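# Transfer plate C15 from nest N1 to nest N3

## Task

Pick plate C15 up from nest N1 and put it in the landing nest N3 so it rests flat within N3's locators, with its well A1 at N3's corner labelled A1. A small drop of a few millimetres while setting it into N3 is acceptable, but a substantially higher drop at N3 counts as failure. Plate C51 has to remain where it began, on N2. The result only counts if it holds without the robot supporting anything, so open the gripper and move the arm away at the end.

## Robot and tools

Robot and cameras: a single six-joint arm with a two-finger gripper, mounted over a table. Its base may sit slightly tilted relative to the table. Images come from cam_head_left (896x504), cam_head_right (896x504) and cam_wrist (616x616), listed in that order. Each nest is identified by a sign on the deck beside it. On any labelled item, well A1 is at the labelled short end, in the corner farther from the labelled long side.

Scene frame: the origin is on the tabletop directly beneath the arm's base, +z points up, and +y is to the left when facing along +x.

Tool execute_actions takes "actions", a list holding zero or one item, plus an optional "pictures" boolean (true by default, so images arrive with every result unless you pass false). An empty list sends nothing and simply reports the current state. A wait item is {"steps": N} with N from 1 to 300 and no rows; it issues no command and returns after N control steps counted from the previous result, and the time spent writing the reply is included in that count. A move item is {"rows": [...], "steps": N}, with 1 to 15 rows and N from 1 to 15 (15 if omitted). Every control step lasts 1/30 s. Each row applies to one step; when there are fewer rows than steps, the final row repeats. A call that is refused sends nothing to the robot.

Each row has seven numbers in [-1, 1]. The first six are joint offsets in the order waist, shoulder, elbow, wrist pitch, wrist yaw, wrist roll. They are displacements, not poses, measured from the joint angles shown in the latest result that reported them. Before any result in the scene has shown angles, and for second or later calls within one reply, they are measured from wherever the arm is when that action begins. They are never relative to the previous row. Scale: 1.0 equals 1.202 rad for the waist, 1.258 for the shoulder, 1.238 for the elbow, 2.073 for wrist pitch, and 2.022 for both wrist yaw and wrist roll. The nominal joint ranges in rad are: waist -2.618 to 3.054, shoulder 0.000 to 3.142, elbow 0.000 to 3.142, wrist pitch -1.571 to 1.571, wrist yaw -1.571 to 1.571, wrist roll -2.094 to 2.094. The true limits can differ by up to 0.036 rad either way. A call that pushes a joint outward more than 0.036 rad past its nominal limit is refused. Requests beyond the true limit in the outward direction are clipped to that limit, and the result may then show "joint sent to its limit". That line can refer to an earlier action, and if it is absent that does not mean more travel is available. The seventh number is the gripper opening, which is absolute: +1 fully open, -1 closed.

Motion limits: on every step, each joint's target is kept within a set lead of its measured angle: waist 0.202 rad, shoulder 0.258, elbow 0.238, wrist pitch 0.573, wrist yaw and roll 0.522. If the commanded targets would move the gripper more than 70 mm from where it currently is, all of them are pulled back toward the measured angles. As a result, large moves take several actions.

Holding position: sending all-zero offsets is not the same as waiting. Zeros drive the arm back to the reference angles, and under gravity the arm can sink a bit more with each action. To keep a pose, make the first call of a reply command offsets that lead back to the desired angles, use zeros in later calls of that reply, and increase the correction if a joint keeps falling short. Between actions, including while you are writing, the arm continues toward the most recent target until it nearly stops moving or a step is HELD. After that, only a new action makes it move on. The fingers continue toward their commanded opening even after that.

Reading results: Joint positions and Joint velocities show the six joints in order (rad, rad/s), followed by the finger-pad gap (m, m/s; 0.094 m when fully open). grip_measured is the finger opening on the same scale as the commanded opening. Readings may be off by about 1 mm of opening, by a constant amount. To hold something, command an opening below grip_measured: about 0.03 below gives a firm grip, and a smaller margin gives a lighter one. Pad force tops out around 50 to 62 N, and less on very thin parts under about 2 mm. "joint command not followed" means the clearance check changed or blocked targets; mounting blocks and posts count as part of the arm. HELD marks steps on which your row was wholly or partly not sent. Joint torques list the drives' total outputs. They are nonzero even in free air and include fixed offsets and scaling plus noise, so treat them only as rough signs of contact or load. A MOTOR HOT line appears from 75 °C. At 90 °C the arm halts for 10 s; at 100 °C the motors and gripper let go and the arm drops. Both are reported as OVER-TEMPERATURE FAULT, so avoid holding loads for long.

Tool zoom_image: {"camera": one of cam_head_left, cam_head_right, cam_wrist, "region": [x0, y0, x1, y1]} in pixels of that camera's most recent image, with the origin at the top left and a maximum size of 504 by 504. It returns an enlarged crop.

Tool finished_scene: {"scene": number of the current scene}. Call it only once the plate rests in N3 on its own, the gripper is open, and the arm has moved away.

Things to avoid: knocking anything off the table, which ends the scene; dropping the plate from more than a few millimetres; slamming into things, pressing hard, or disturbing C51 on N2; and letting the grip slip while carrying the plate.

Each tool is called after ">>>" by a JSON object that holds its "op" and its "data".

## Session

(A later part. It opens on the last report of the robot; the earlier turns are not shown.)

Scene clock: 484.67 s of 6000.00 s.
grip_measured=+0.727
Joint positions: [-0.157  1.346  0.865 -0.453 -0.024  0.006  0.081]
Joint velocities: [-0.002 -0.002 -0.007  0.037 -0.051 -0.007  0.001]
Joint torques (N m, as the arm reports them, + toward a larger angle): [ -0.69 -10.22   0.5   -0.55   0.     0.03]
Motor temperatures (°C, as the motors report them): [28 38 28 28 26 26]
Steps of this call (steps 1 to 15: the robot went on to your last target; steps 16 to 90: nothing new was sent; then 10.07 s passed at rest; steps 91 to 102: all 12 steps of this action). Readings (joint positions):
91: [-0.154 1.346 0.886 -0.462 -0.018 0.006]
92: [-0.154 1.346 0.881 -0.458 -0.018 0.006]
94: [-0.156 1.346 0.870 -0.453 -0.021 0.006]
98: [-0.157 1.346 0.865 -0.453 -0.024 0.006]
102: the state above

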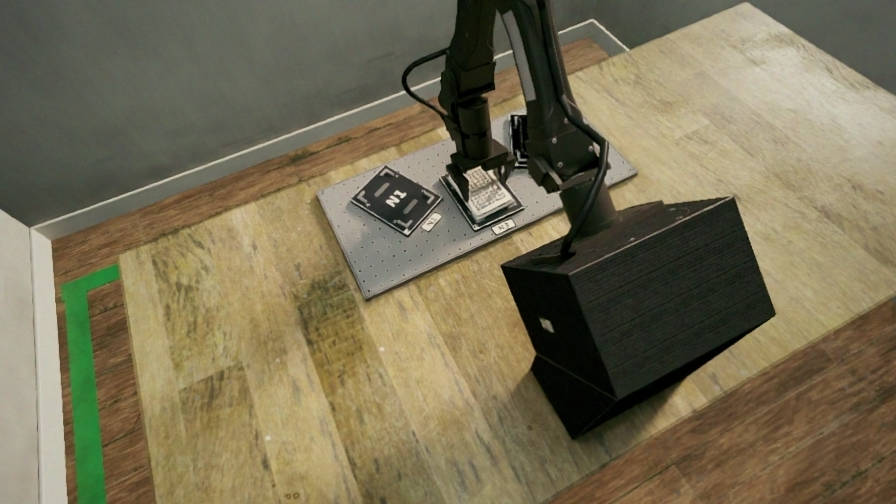

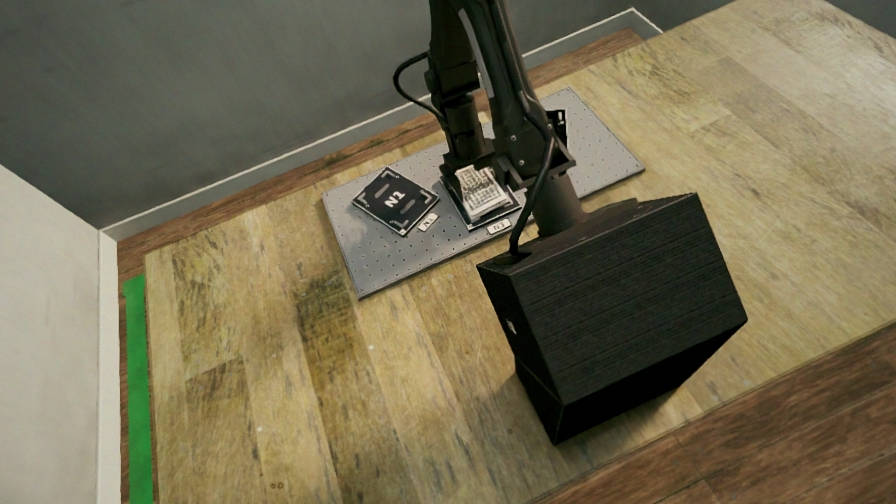

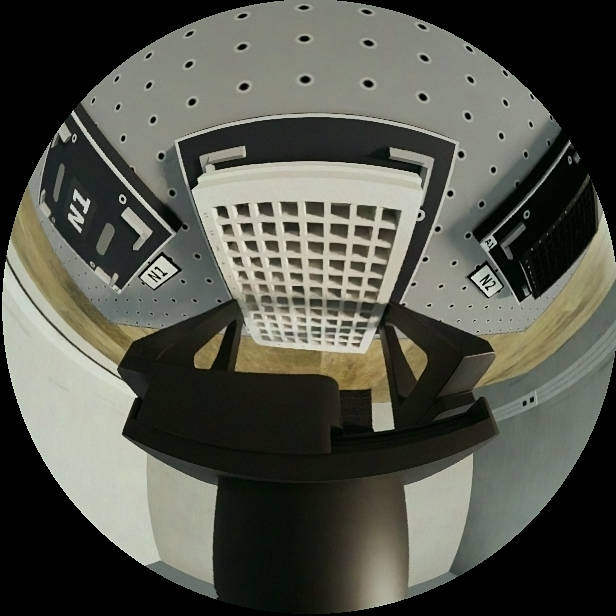

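>>> {"op": "execute_actions", "data": {"actions": [{"rows":[[0,-0.026,0,0,0,0,0.69],[0,-0.026,0,0,0,0,0.69],[0,-0.026,0,0,0,0,0.69],[0,-0.026,0,0,0,0,0.69],[0,-0.026,0,0,0,0,0.69],[0,-0.026,0,0.012,0.008,0,0.69]]}]}}

>>> {"op": "zoom_image", "data": {"camera": "cam_wrist", "region": [160, 110, 460, 370]}}

>>> {"op": "zoom_image", "data": {"camera": "cam_head_left", "region": [400, 110, 580, 250]}}

Scene clock: 499.73 s of 6000.00 s.
grip_measured=+0.727
Joint positions: [-0.157  1.334  0.865 -0.447 -0.021  0.006  0.081]
Joint velocities: [-0.002  0.012  0.012 -0.051 -0.022 -0.022  0.   ]
Joint torques (N m, as the arm reports them, + toward a larger angle): [  0.19 -10.62   2.18  -0.29   0.06  -0.04]
Motor temperatures (°C, as the motors report them): [28 38 28 28 26 26]
Steps of this call (steps 1 to 15: the robot went on to your last target; steps 16 to 90: nothing new was sent; then 11.57 s passed at rest; steps 91 to 105: all 15 steps of this action). Readings (joint positions):
91: [-0.157 1.345 0.865 -0.453 -0.024 0.006]
92: [-0.157 1.342 0.865 -0.454 -0.024 0.006]
94: [-0.157 1.337 0.865 -0.454 -0.024 0.006]
98: [-0.157 1.334 0.865 -0.450 -0.021 0.006]
105: the state above

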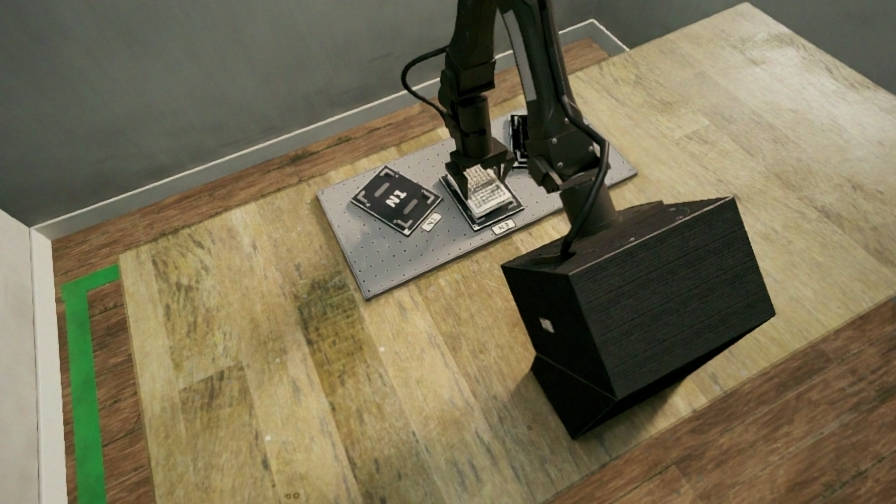

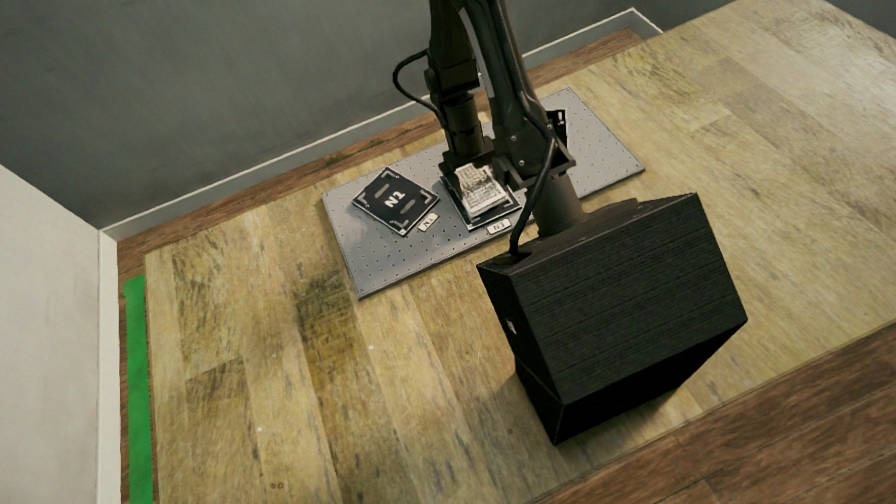

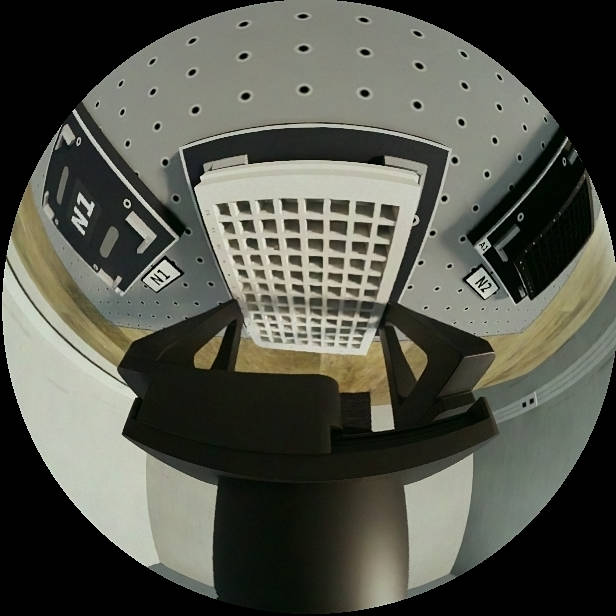

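Region (160, 110, 460, 370) of cam_wrist's 616x616 image, scaled by 1.680, with more detail than that image has; it fills the top 437 rows of this view, and the rest is white.

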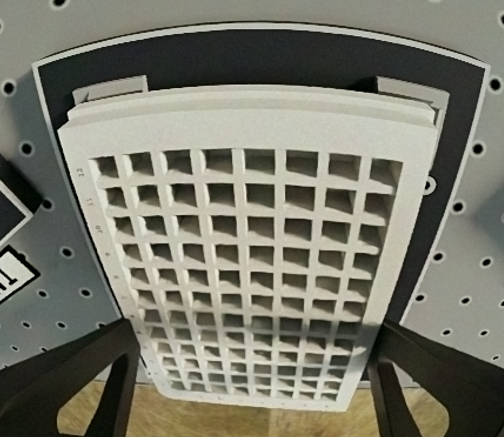

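Region (400, 110, 580, 250) of cam_head_left's 896x504 image, scaled by 2.800, with more detail than that image has.

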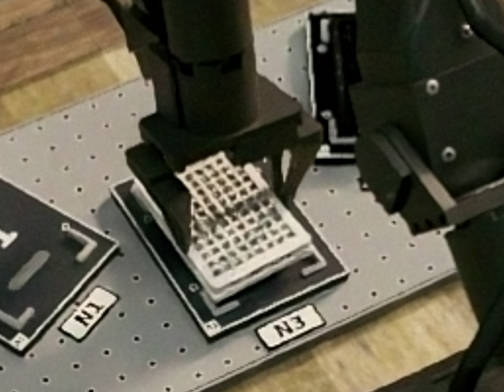

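>>> {"op": "execute_actions", "data": {"actions": [{"rows":[[0,0,0,0.012,0.008,0,0.69],[0,0,0,0.012,0.008,0,0.69],[0,0,0,0.012,0.008,0,0.69],[0,0,0,0.012,0.008,0,0.69],[0,0,0,0.012,0.008,0,0.69],[0,0.01,0,0.018,0.008,0,0.69],[0,0.01,0,0.018,0.008,0,0.69],[0,0.01,0,0.018,0.008,0,0.69],[0,0.022,0,0.024,0.008,0,0.69]]}]}}

>>> {"op": "zoom_image", "data": {"camera": "cam_wrist", "region": [160, 110, 460, 370]}}

>>> {"op": "zoom_image", "data": {"camera": "cam_head_left", "region": [400, 110, 580, 250]}}

Scene clock: 508.03 s of 6000.00 s.
grip_measured=+0.727
Joint positions: [-0.157  1.342  0.865 -0.431 -0.019 -0.002  0.081]
Joint velocities: [ 0.012 -0.022  0.017 -0.081  0.037  0.022  0.   ]
Joint torques (N m, as the arm reports them, + toward a larger angle): [ 0.11 -7.2   1.99 -0.08  0.12  0.14]
Motor temperatures (°C, as the motors report them): [28 38 28 28 26 26]
Steps of this call (steps 1 to 15: the robot went on to your last target; steps 16 to 90: nothing new was sent; then 4.80 s passed at rest; steps 91 to 105: all 15 steps of this action). Readings (joint positions):
91: [-0.157 1.334 0.865 -0.446 -0.021 0.006]
92: [-0.157 1.334 0.865 -0.445 -0.021 0.006]
94: [-0.157 1.334 0.865 -0.444 -0.021 0.006]
98: [-0.157 1.336 0.865 -0.438 -0.020 0.006]
105: the state above

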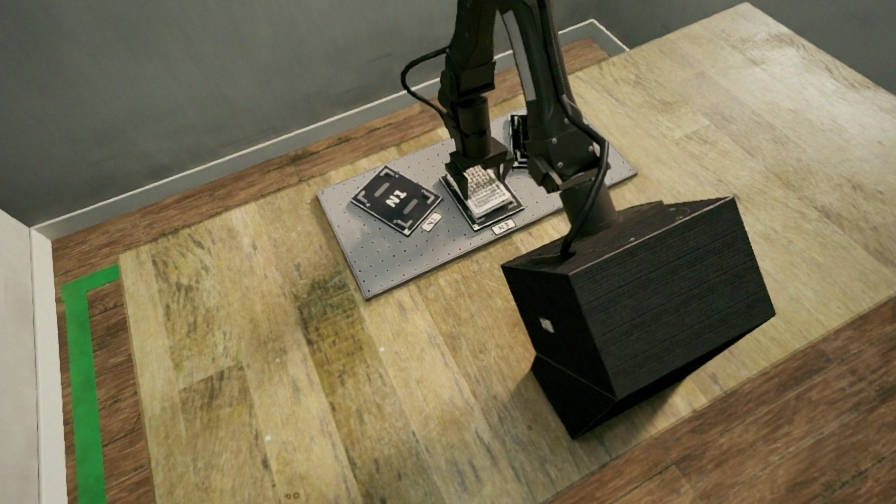

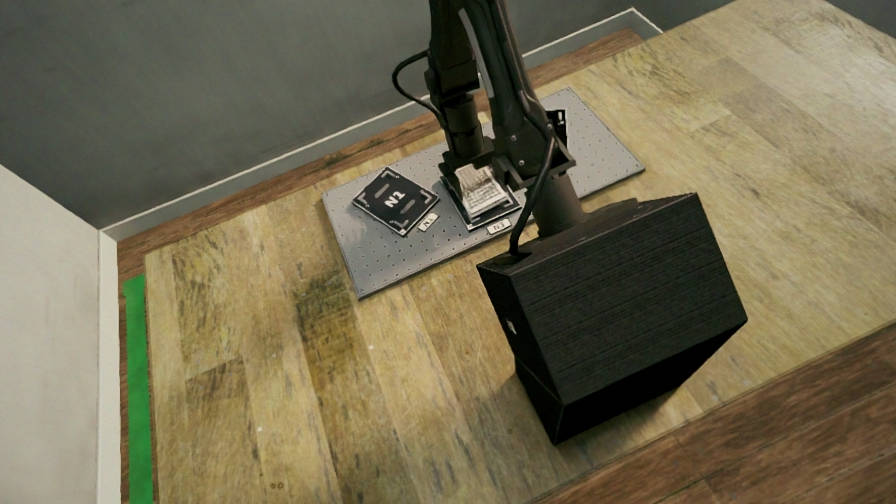

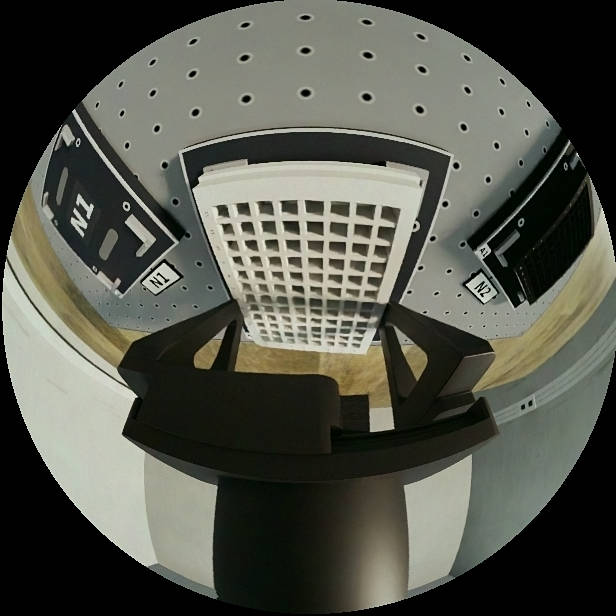

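Region (160, 110, 460, 370) of cam_wrist's 616x616 image, scaled by 1.680, with more detail than that image has; it fills the top 437 rows of this view, and the rest is white.

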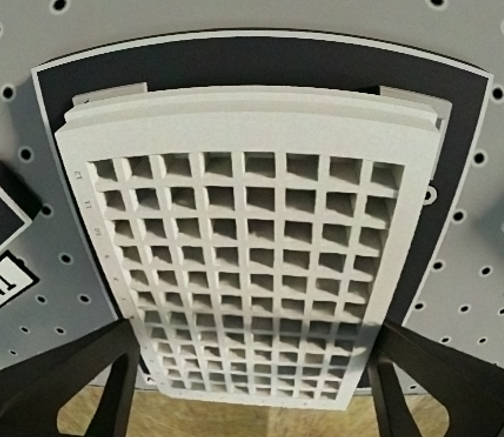

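Region (400, 110, 580, 250) of cam_head_left's 896x504 image, scaled by 2.800, with more detail than that image has.

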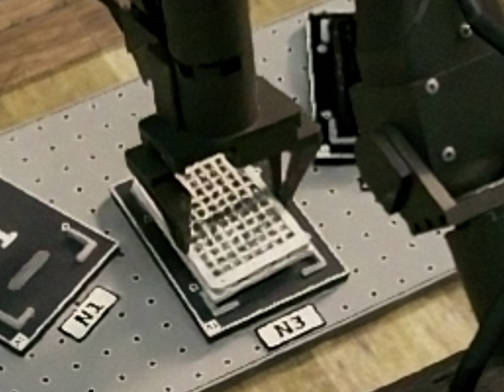

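>>> {"op": "execute_actions", "data": {"actions": [{"rows":[[0,-0.028,0,0,0,0,0.69],[0,-0.028,0,0,0,0,0.69],[0,-0.028,0,0,0,0,0.69],[0,-0.028,0,0,0,0,0.69],[0,-0.028,0,0,0,0,0.69],[0,-0.028,0,-0.01,0.014,0.005,0.69]]}]}}

>>> {"op": "zoom_image", "data": {"camera": "cam_wrist", "region": [160, 110, 460, 370]}}

Scene clock: 516.27 s of 6000.00 s.
grip_measured=+0.727
Joint positions: [-0.157  1.328  0.865 -0.438 -0.004  0.002  0.081]
Joint velocities: [-0.002 -0.002  0.002 -0.11  -0.051  0.022 -0.001]
Joint torques (N m, as the arm reports them, + toward a larger angle): [  0.29 -10.79   2.11  -0.6    0.11   0.03]
Motor temperatures (°C, as the motors report them): [28 38 28 28 26 26]
Steps of this call (steps 1 to 15: the robot went on to your last target; steps 16 to 90: nothing new was sent; then 4.73 s passed at rest; steps 91 to 105: all 15 steps of this action). Readings (joint positions):
91: [-0.157 1.340 0.865 -0.432 -0.019 -0.003]
92: [-0.157 1.337 0.865 -0.433 -0.020 -0.003]
94: [-0.157 1.331 0.865 -0.433 -0.020 -0.003]
98: [-0.157 1.328 0.865 -0.435 -0.011 -0.000]
105: the state above

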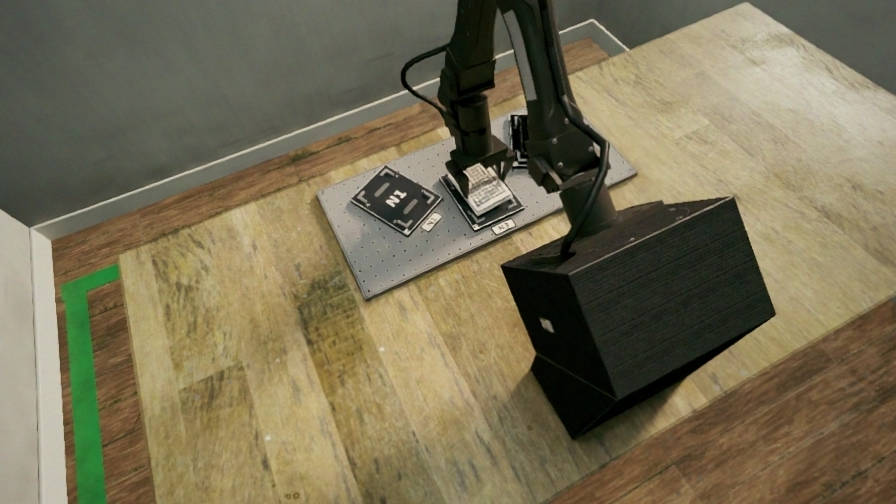

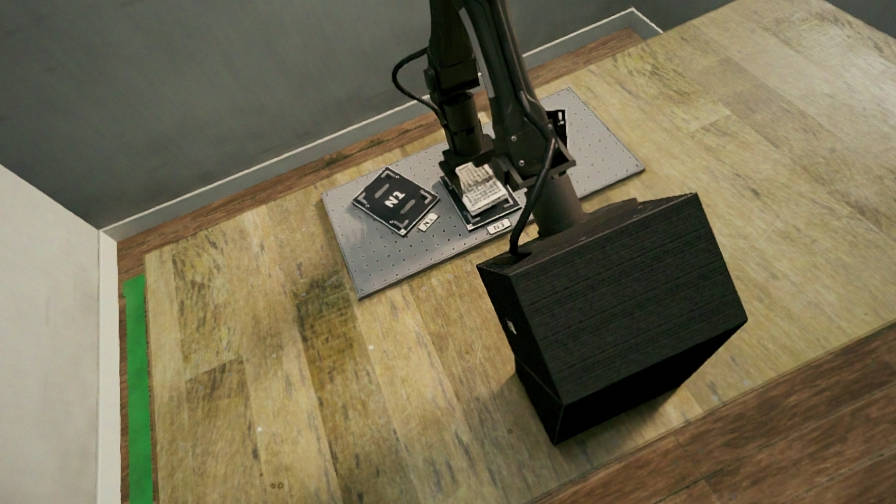

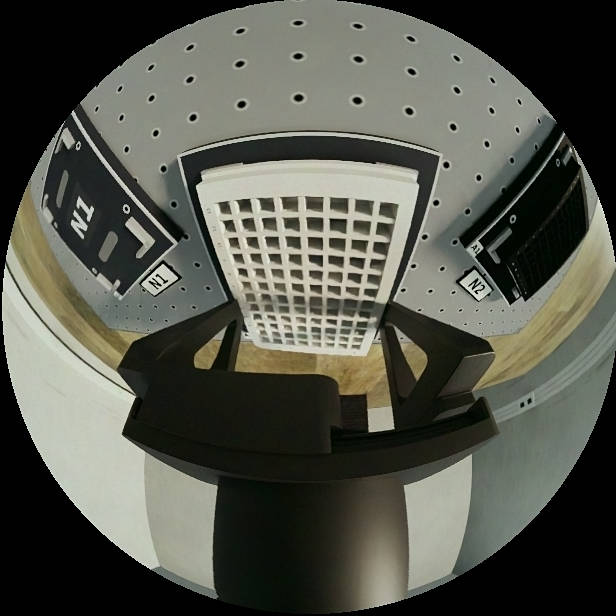

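Region (160, 110, 460, 370) of cam_wrist's 616x616 image, scaled by 1.680, with more detail than that image has; it fills the top 437 rows of this view, and the rest is white.

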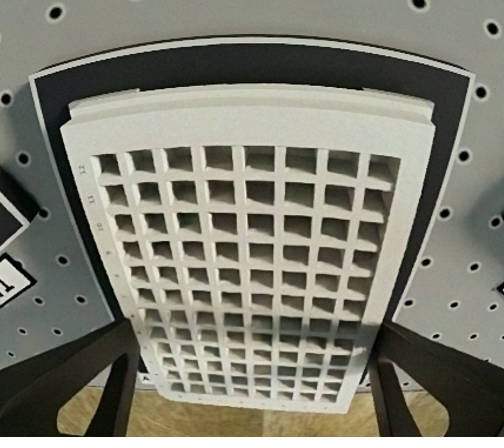

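>>> {"op": "execute_actions", "data": {"actions": [{"rows":[[0,0,0,0,-0.004,0,0.69],[0,0,0,0,-0.004,0,0.69],[0,0,0,0,-0.004,0,0.69],[0,0.01,0,0,-0.004,0,0.69],[0,0.01,0,0,-0.004,0,0.69],[0,0.01,0,0,-0.004,0,0.69],[0,0.018,0,0,-0.004,0,0.69],[0,0.018,0,0,-0.004,0,0.69],[0,0.018,0,0,-0.004,0,0.69],[0,0.028,0,0,-0.004,0,0.69]]}]}}

>>> {"op": "zoom_image", "data": {"camera": "cam_wrist", "region": [160, 110, 460, 370]}}

>>> {"op": "zoom_image", "data": {"camera": "cam_head_left", "region": [400, 110, 580, 250]}}

Scene clock: 532.80 s of 6000.00 s.
grip_measured=+0.727
Joint positions: [-0.157  1.352  0.865 -0.436 -0.007  0.004  0.081]
Joint velocities: [ 0.012 -0.012 -0.012 -0.022  0.007 -0.022 -0.002]
Joint torques (N m, as the arm reports them, + toward a larger angle): [ 0.07 -7.88  2.08 -0.52 -0.13 -0.06]
Motor temperatures (°C, as the motors report them): [28 39 28 28 26 26]
Steps of this call (steps 1 to 15: the robot went on to your last target; steps 16 to 90: nothing new was sent; then 13.03 s passed at rest; steps 91 to 105: all 15 steps of this action). Readings (joint positions):
91: [-0.157 1.328 0.865 -0.438 -0.005 0.002]
92: [-0.157 1.328 0.865 -0.438 -0.005 0.002]
94: [-0.157 1.328 0.865 -0.438 -0.005 0.002]
98: [-0.157 1.333 0.865 -0.437 -0.005 0.002]
105: the state above

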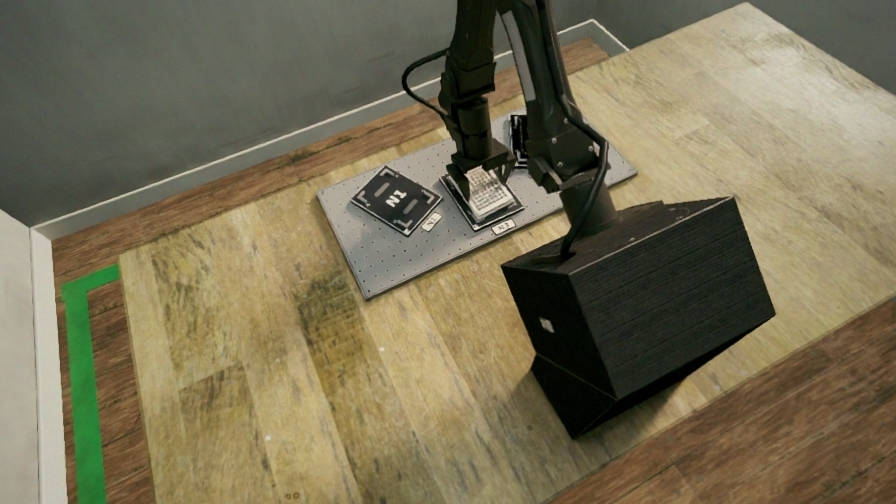

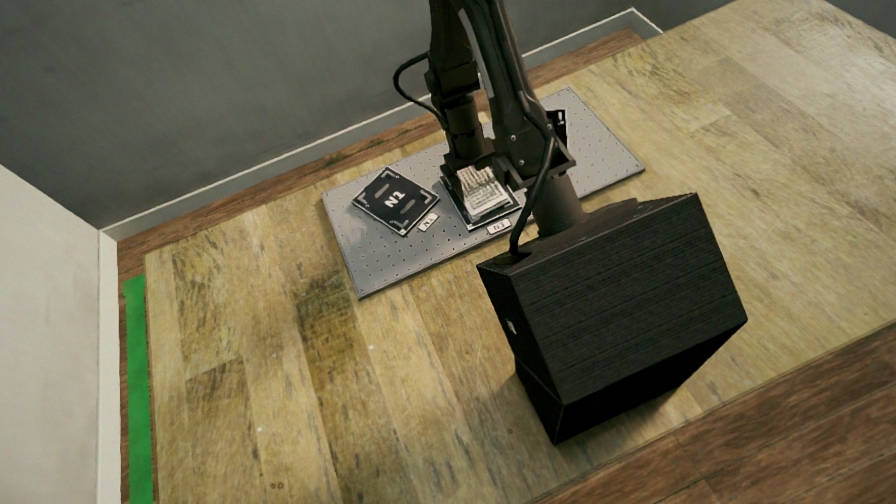

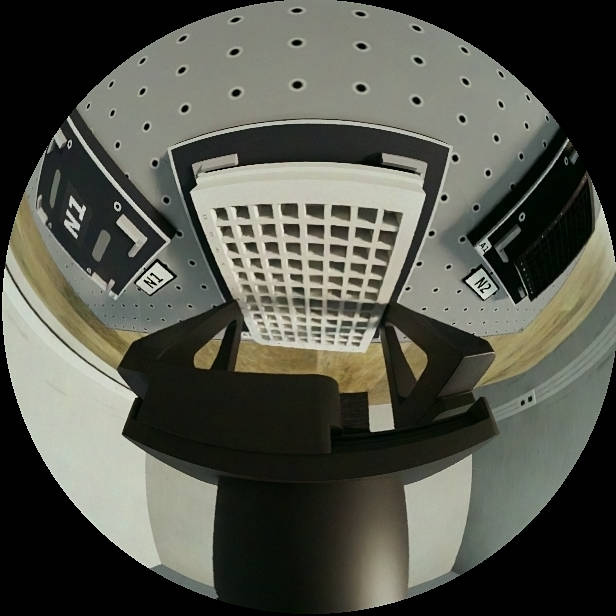

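Region (160, 110, 460, 370) of cam_wrist's 616x616 image, scaled by 1.680, with more detail than that image has; it fills the top 437 rows of this view, and the rest is white.

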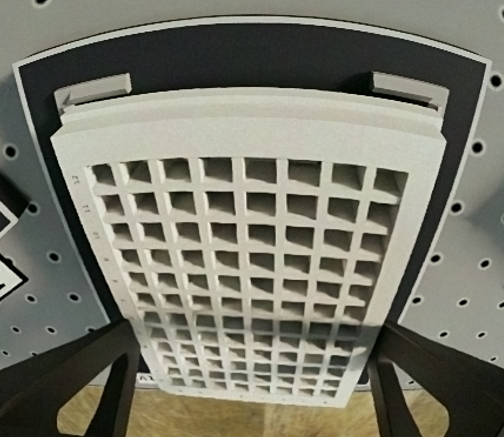

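Region (400, 110, 580, 250) of cam_head_left's 896x504 image, scaled by 2.800, with more detail than that image has.

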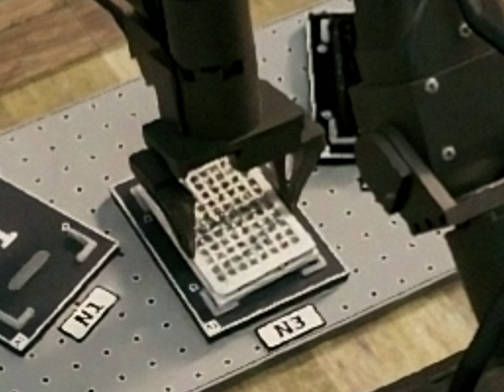

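>>> {"op": "execute_actions", "data": {"actions": [{"rows":[[0,-0.012,0,0.006,-0.004,0,0.69],[0,-0.012,0,0.006,-0.004,0,0.69],[0,-0.012,0,0.006,-0.004,0,0.69],[0,-0.005,0,0.014,-0.008,0,0.69]]}]}}

>>> {"op": "zoom_image", "data": {"camera": "cam_wrist", "region": [160, 110, 460, 370]}}

>>> {"op": "zoom_image", "data": {"camera": "cam_head_left", "region": [400, 110, 580, 250]}}

Scene clock: 551.57 s of 6000.00 s.
grip_measured=+0.727
Joint positions: [-0.157  1.352  0.865 -0.436 -0.007  0.004  0.081]
Joint velocities: [ 0.017 -0.007  0.002 -0.007 -0.037 -0.022  0.001]
Joint torques (N m, as the arm reports them, + toward a larger angle): [ 0.15 -9.52  2.09 -0.14 -0.13  0.03]
Motor temperatures (°C, as the motors report them): [28 37 28 28 26 26]
Steps of this call (steps 1 to 15: the robot went on to your last target; steps 16 to 90: nothing new was sent; then 15.27 s passed at rest; steps 91 to 105: all 15 steps of this action). Readings (joint positions):
91: [-0.157 1.352 0.865 -0.436 -0.007 0.004]
92: [-0.157 1.352 0.865 -0.436 -0.007 0.004]
94: [-0.157 1.352 0.865 -0.436 -0.007 0.004]
98: [-0.157 1.352 0.865 -0.436 -0.007 0.004]
105: the state above

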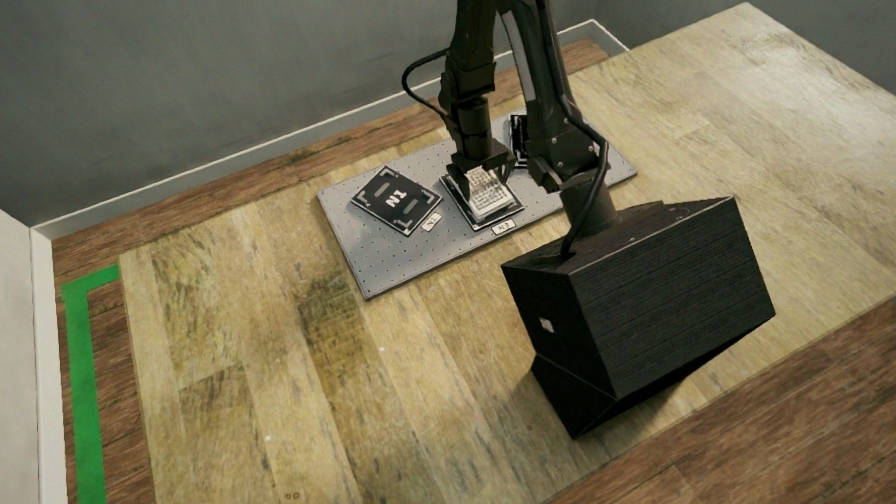

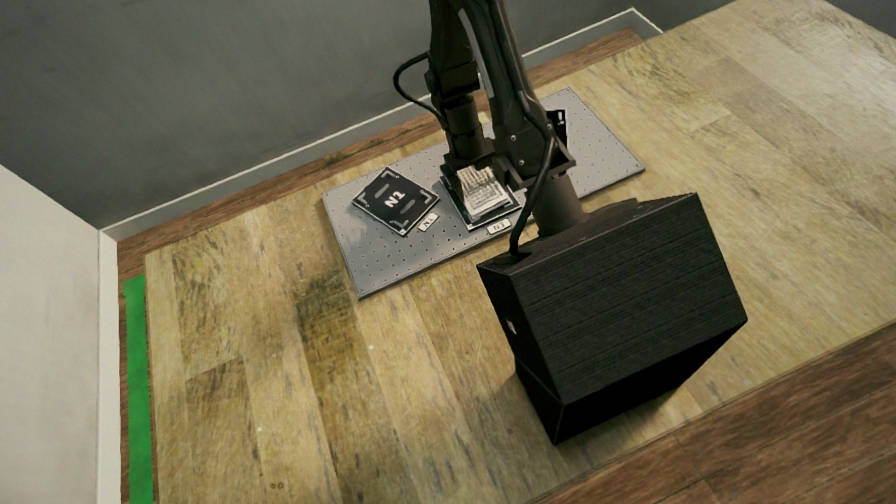

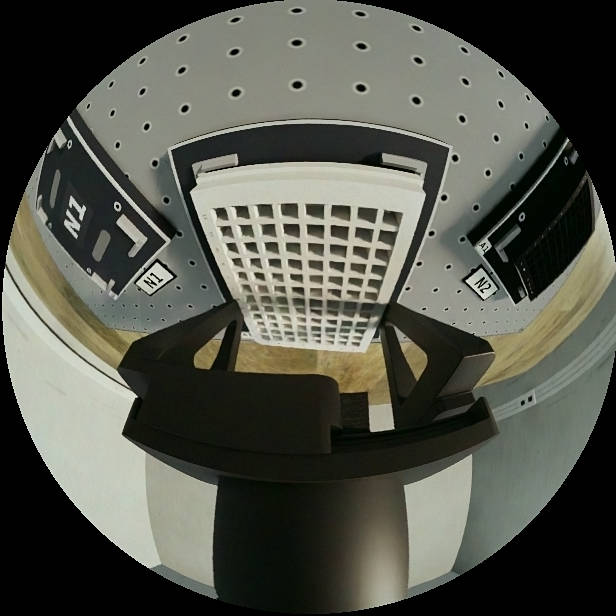

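Region (160, 110, 460, 370) of cam_wrist's 616x616 image, scaled by 1.680, with more detail than that image has; it fills the top 437 rows of this view, and the rest is white.

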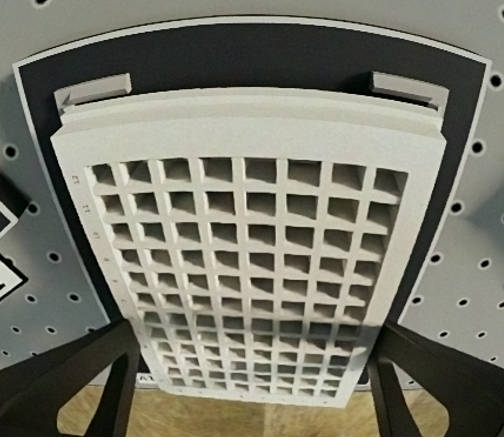

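Region (400, 110, 580, 250) of cam_head_left's 896x504 image, scaled by 2.800, with more detail than that image has.

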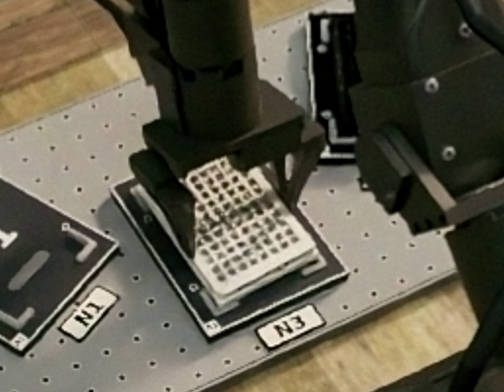

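>>> {"op": "execute_actions", "data": {"actions": [{"rows":[[0,-0.01,0,0,0,0,0.75],[0,-0.01,0,0,0,0,0.8],[0,-0.01,0,0,0,0,0.85],[0,-0.01,0,0,0,0,0.92],[0,-0.01,0,0,0,0,1]],"steps":12}]}}

>>> {"op": "execute_actions", "data": {"actions": [{"rows":[[0,-0.03,0.005,-0.015,0,0,1],[0,-0.03,0.005,-0.015,0,0,1],[0,-0.06,0.015,-0.035,0,0,1],[0,-0.06,0.015,-0.035,0,0,1],[0,-0.11,0.04,-0.07,0,0,1]]}]}}

>>> {"op": "zoom_image", "data": {"camera": "cam_head_left", "region": [400, 110, 580, 250]}}

>>> {"op": "zoom_image", "data": {"camera": "cam_wrist", "region": [160, 110, 460, 370]}}

Scene clock: 566.53 s of 6000.00 s.
grip_measured=+0.999
Joint positions: [-0.157  1.352  0.865 -0.436 -0.006  0.004  0.094]
Joint velocities: [-0.002 -0.007 -0.012  0.022  0.007 -0.037  0.   ]
Joint torques (N m, as the arm reports them, + toward a larger angle): [  0.24 -10.21   2.24  -0.45  -0.01  -0.01]
Motor temperatures (°C, as the motors report them): [28 38 28 28 26 26]
Steps of this call (steps 1 to 15: the robot went on to your last target; steps 16 to 90: nothing new was sent; then 11.57 s passed at rest; steps 91 to 102: all 12 steps of this action). Readings (joint positions):
91: [-0.157 1.352 0.865 -0.436 -0.007 0.004]
92: [-0.157 1.352 0.865 -0.436 -0.007 0.004]
94: [-0.157 1.352 0.865 -0.436 -0.006 0.004]
98: [-0.157 1.352 0.865 -0.436 -0.006 0.004]
102: the state above

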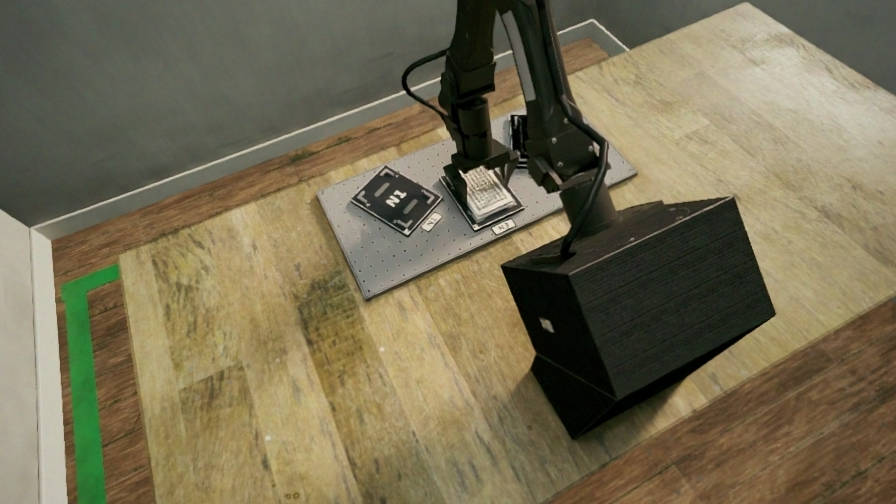

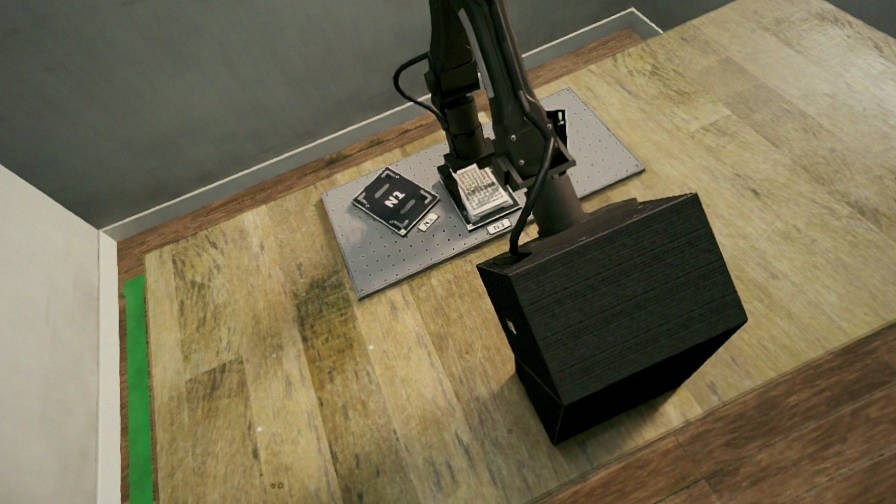

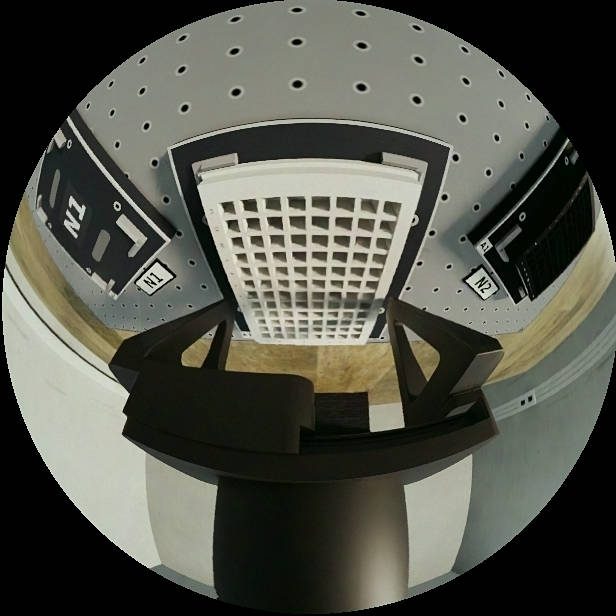

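Scene clock: 567.03 s of 6000.00 s.
grip_measured=+0.999
Joint positions: [-0.157  1.222  0.901 -0.558 -0.006  0.004  0.094]
Joint velocities: [-0.002  0.007  0.007 -0.125  0.007 -0.095  0.001]
Joint torques (N m, as the arm reports them, + toward a larger angle): [ 0.26 -9.65  3.82 -0.51 -0.07 -0.02]
Motor temperatures (°C, as the motors report them): [28 38 28 28 26 26]
Steps of this call (steps 1 to 15: all 15 steps of this action). Readings (joint positions):
1: [-0.157 1.351 0.865 -0.438 -0.006 0.004]
2: [-0.157 1.347 0.865 -0.442 -0.006 0.004]
4: [-0.157 1.328 0.865 -0.463 -0.006 0.004]
8: [-0.157 1.244 0.883 -0.533 -0.006 0.004]
15: the state above

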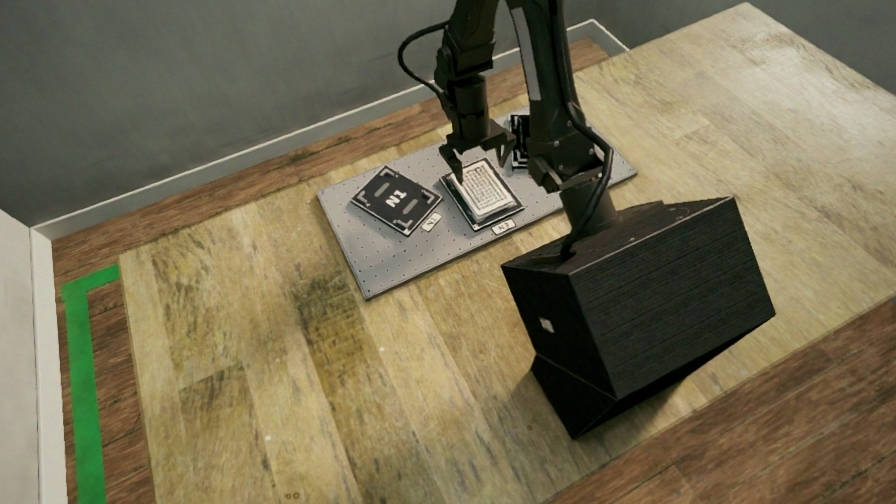

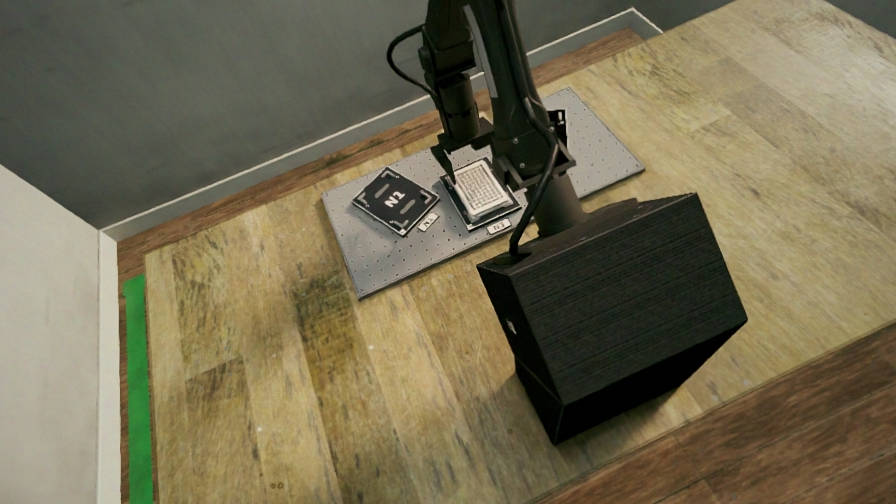

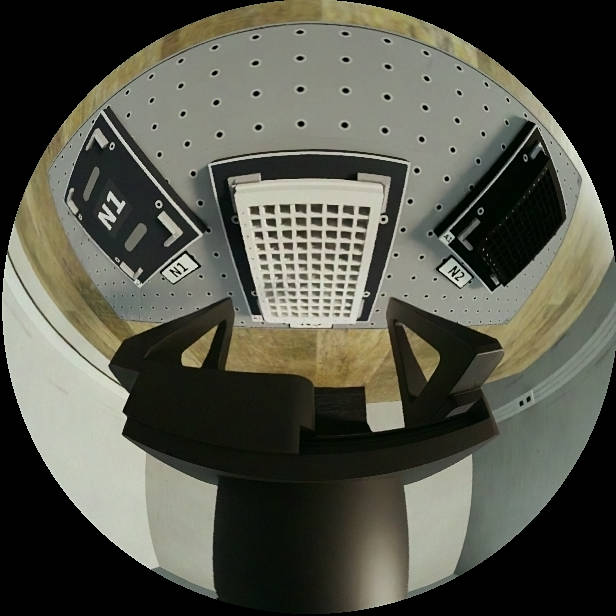

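Region (400, 110, 580, 250) of cam_head_left's 896x504 image, scaled by 2.800, with more detail than that image has.

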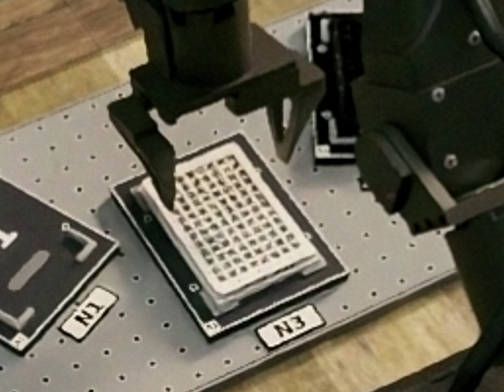

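Region (160, 110, 460, 370) of cam_wrist's 616x616 image, scaled by 1.680, with more detail than that image has; it fills the top 437 rows of this view, and the rest is white.

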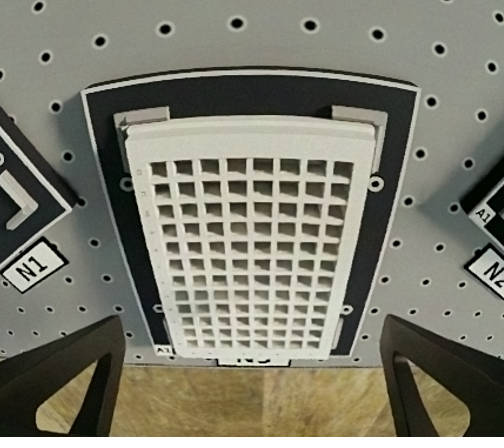

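>>> {"op": "finished_scene", "data": {"scene": 1}}

The scene is finished: the task was done.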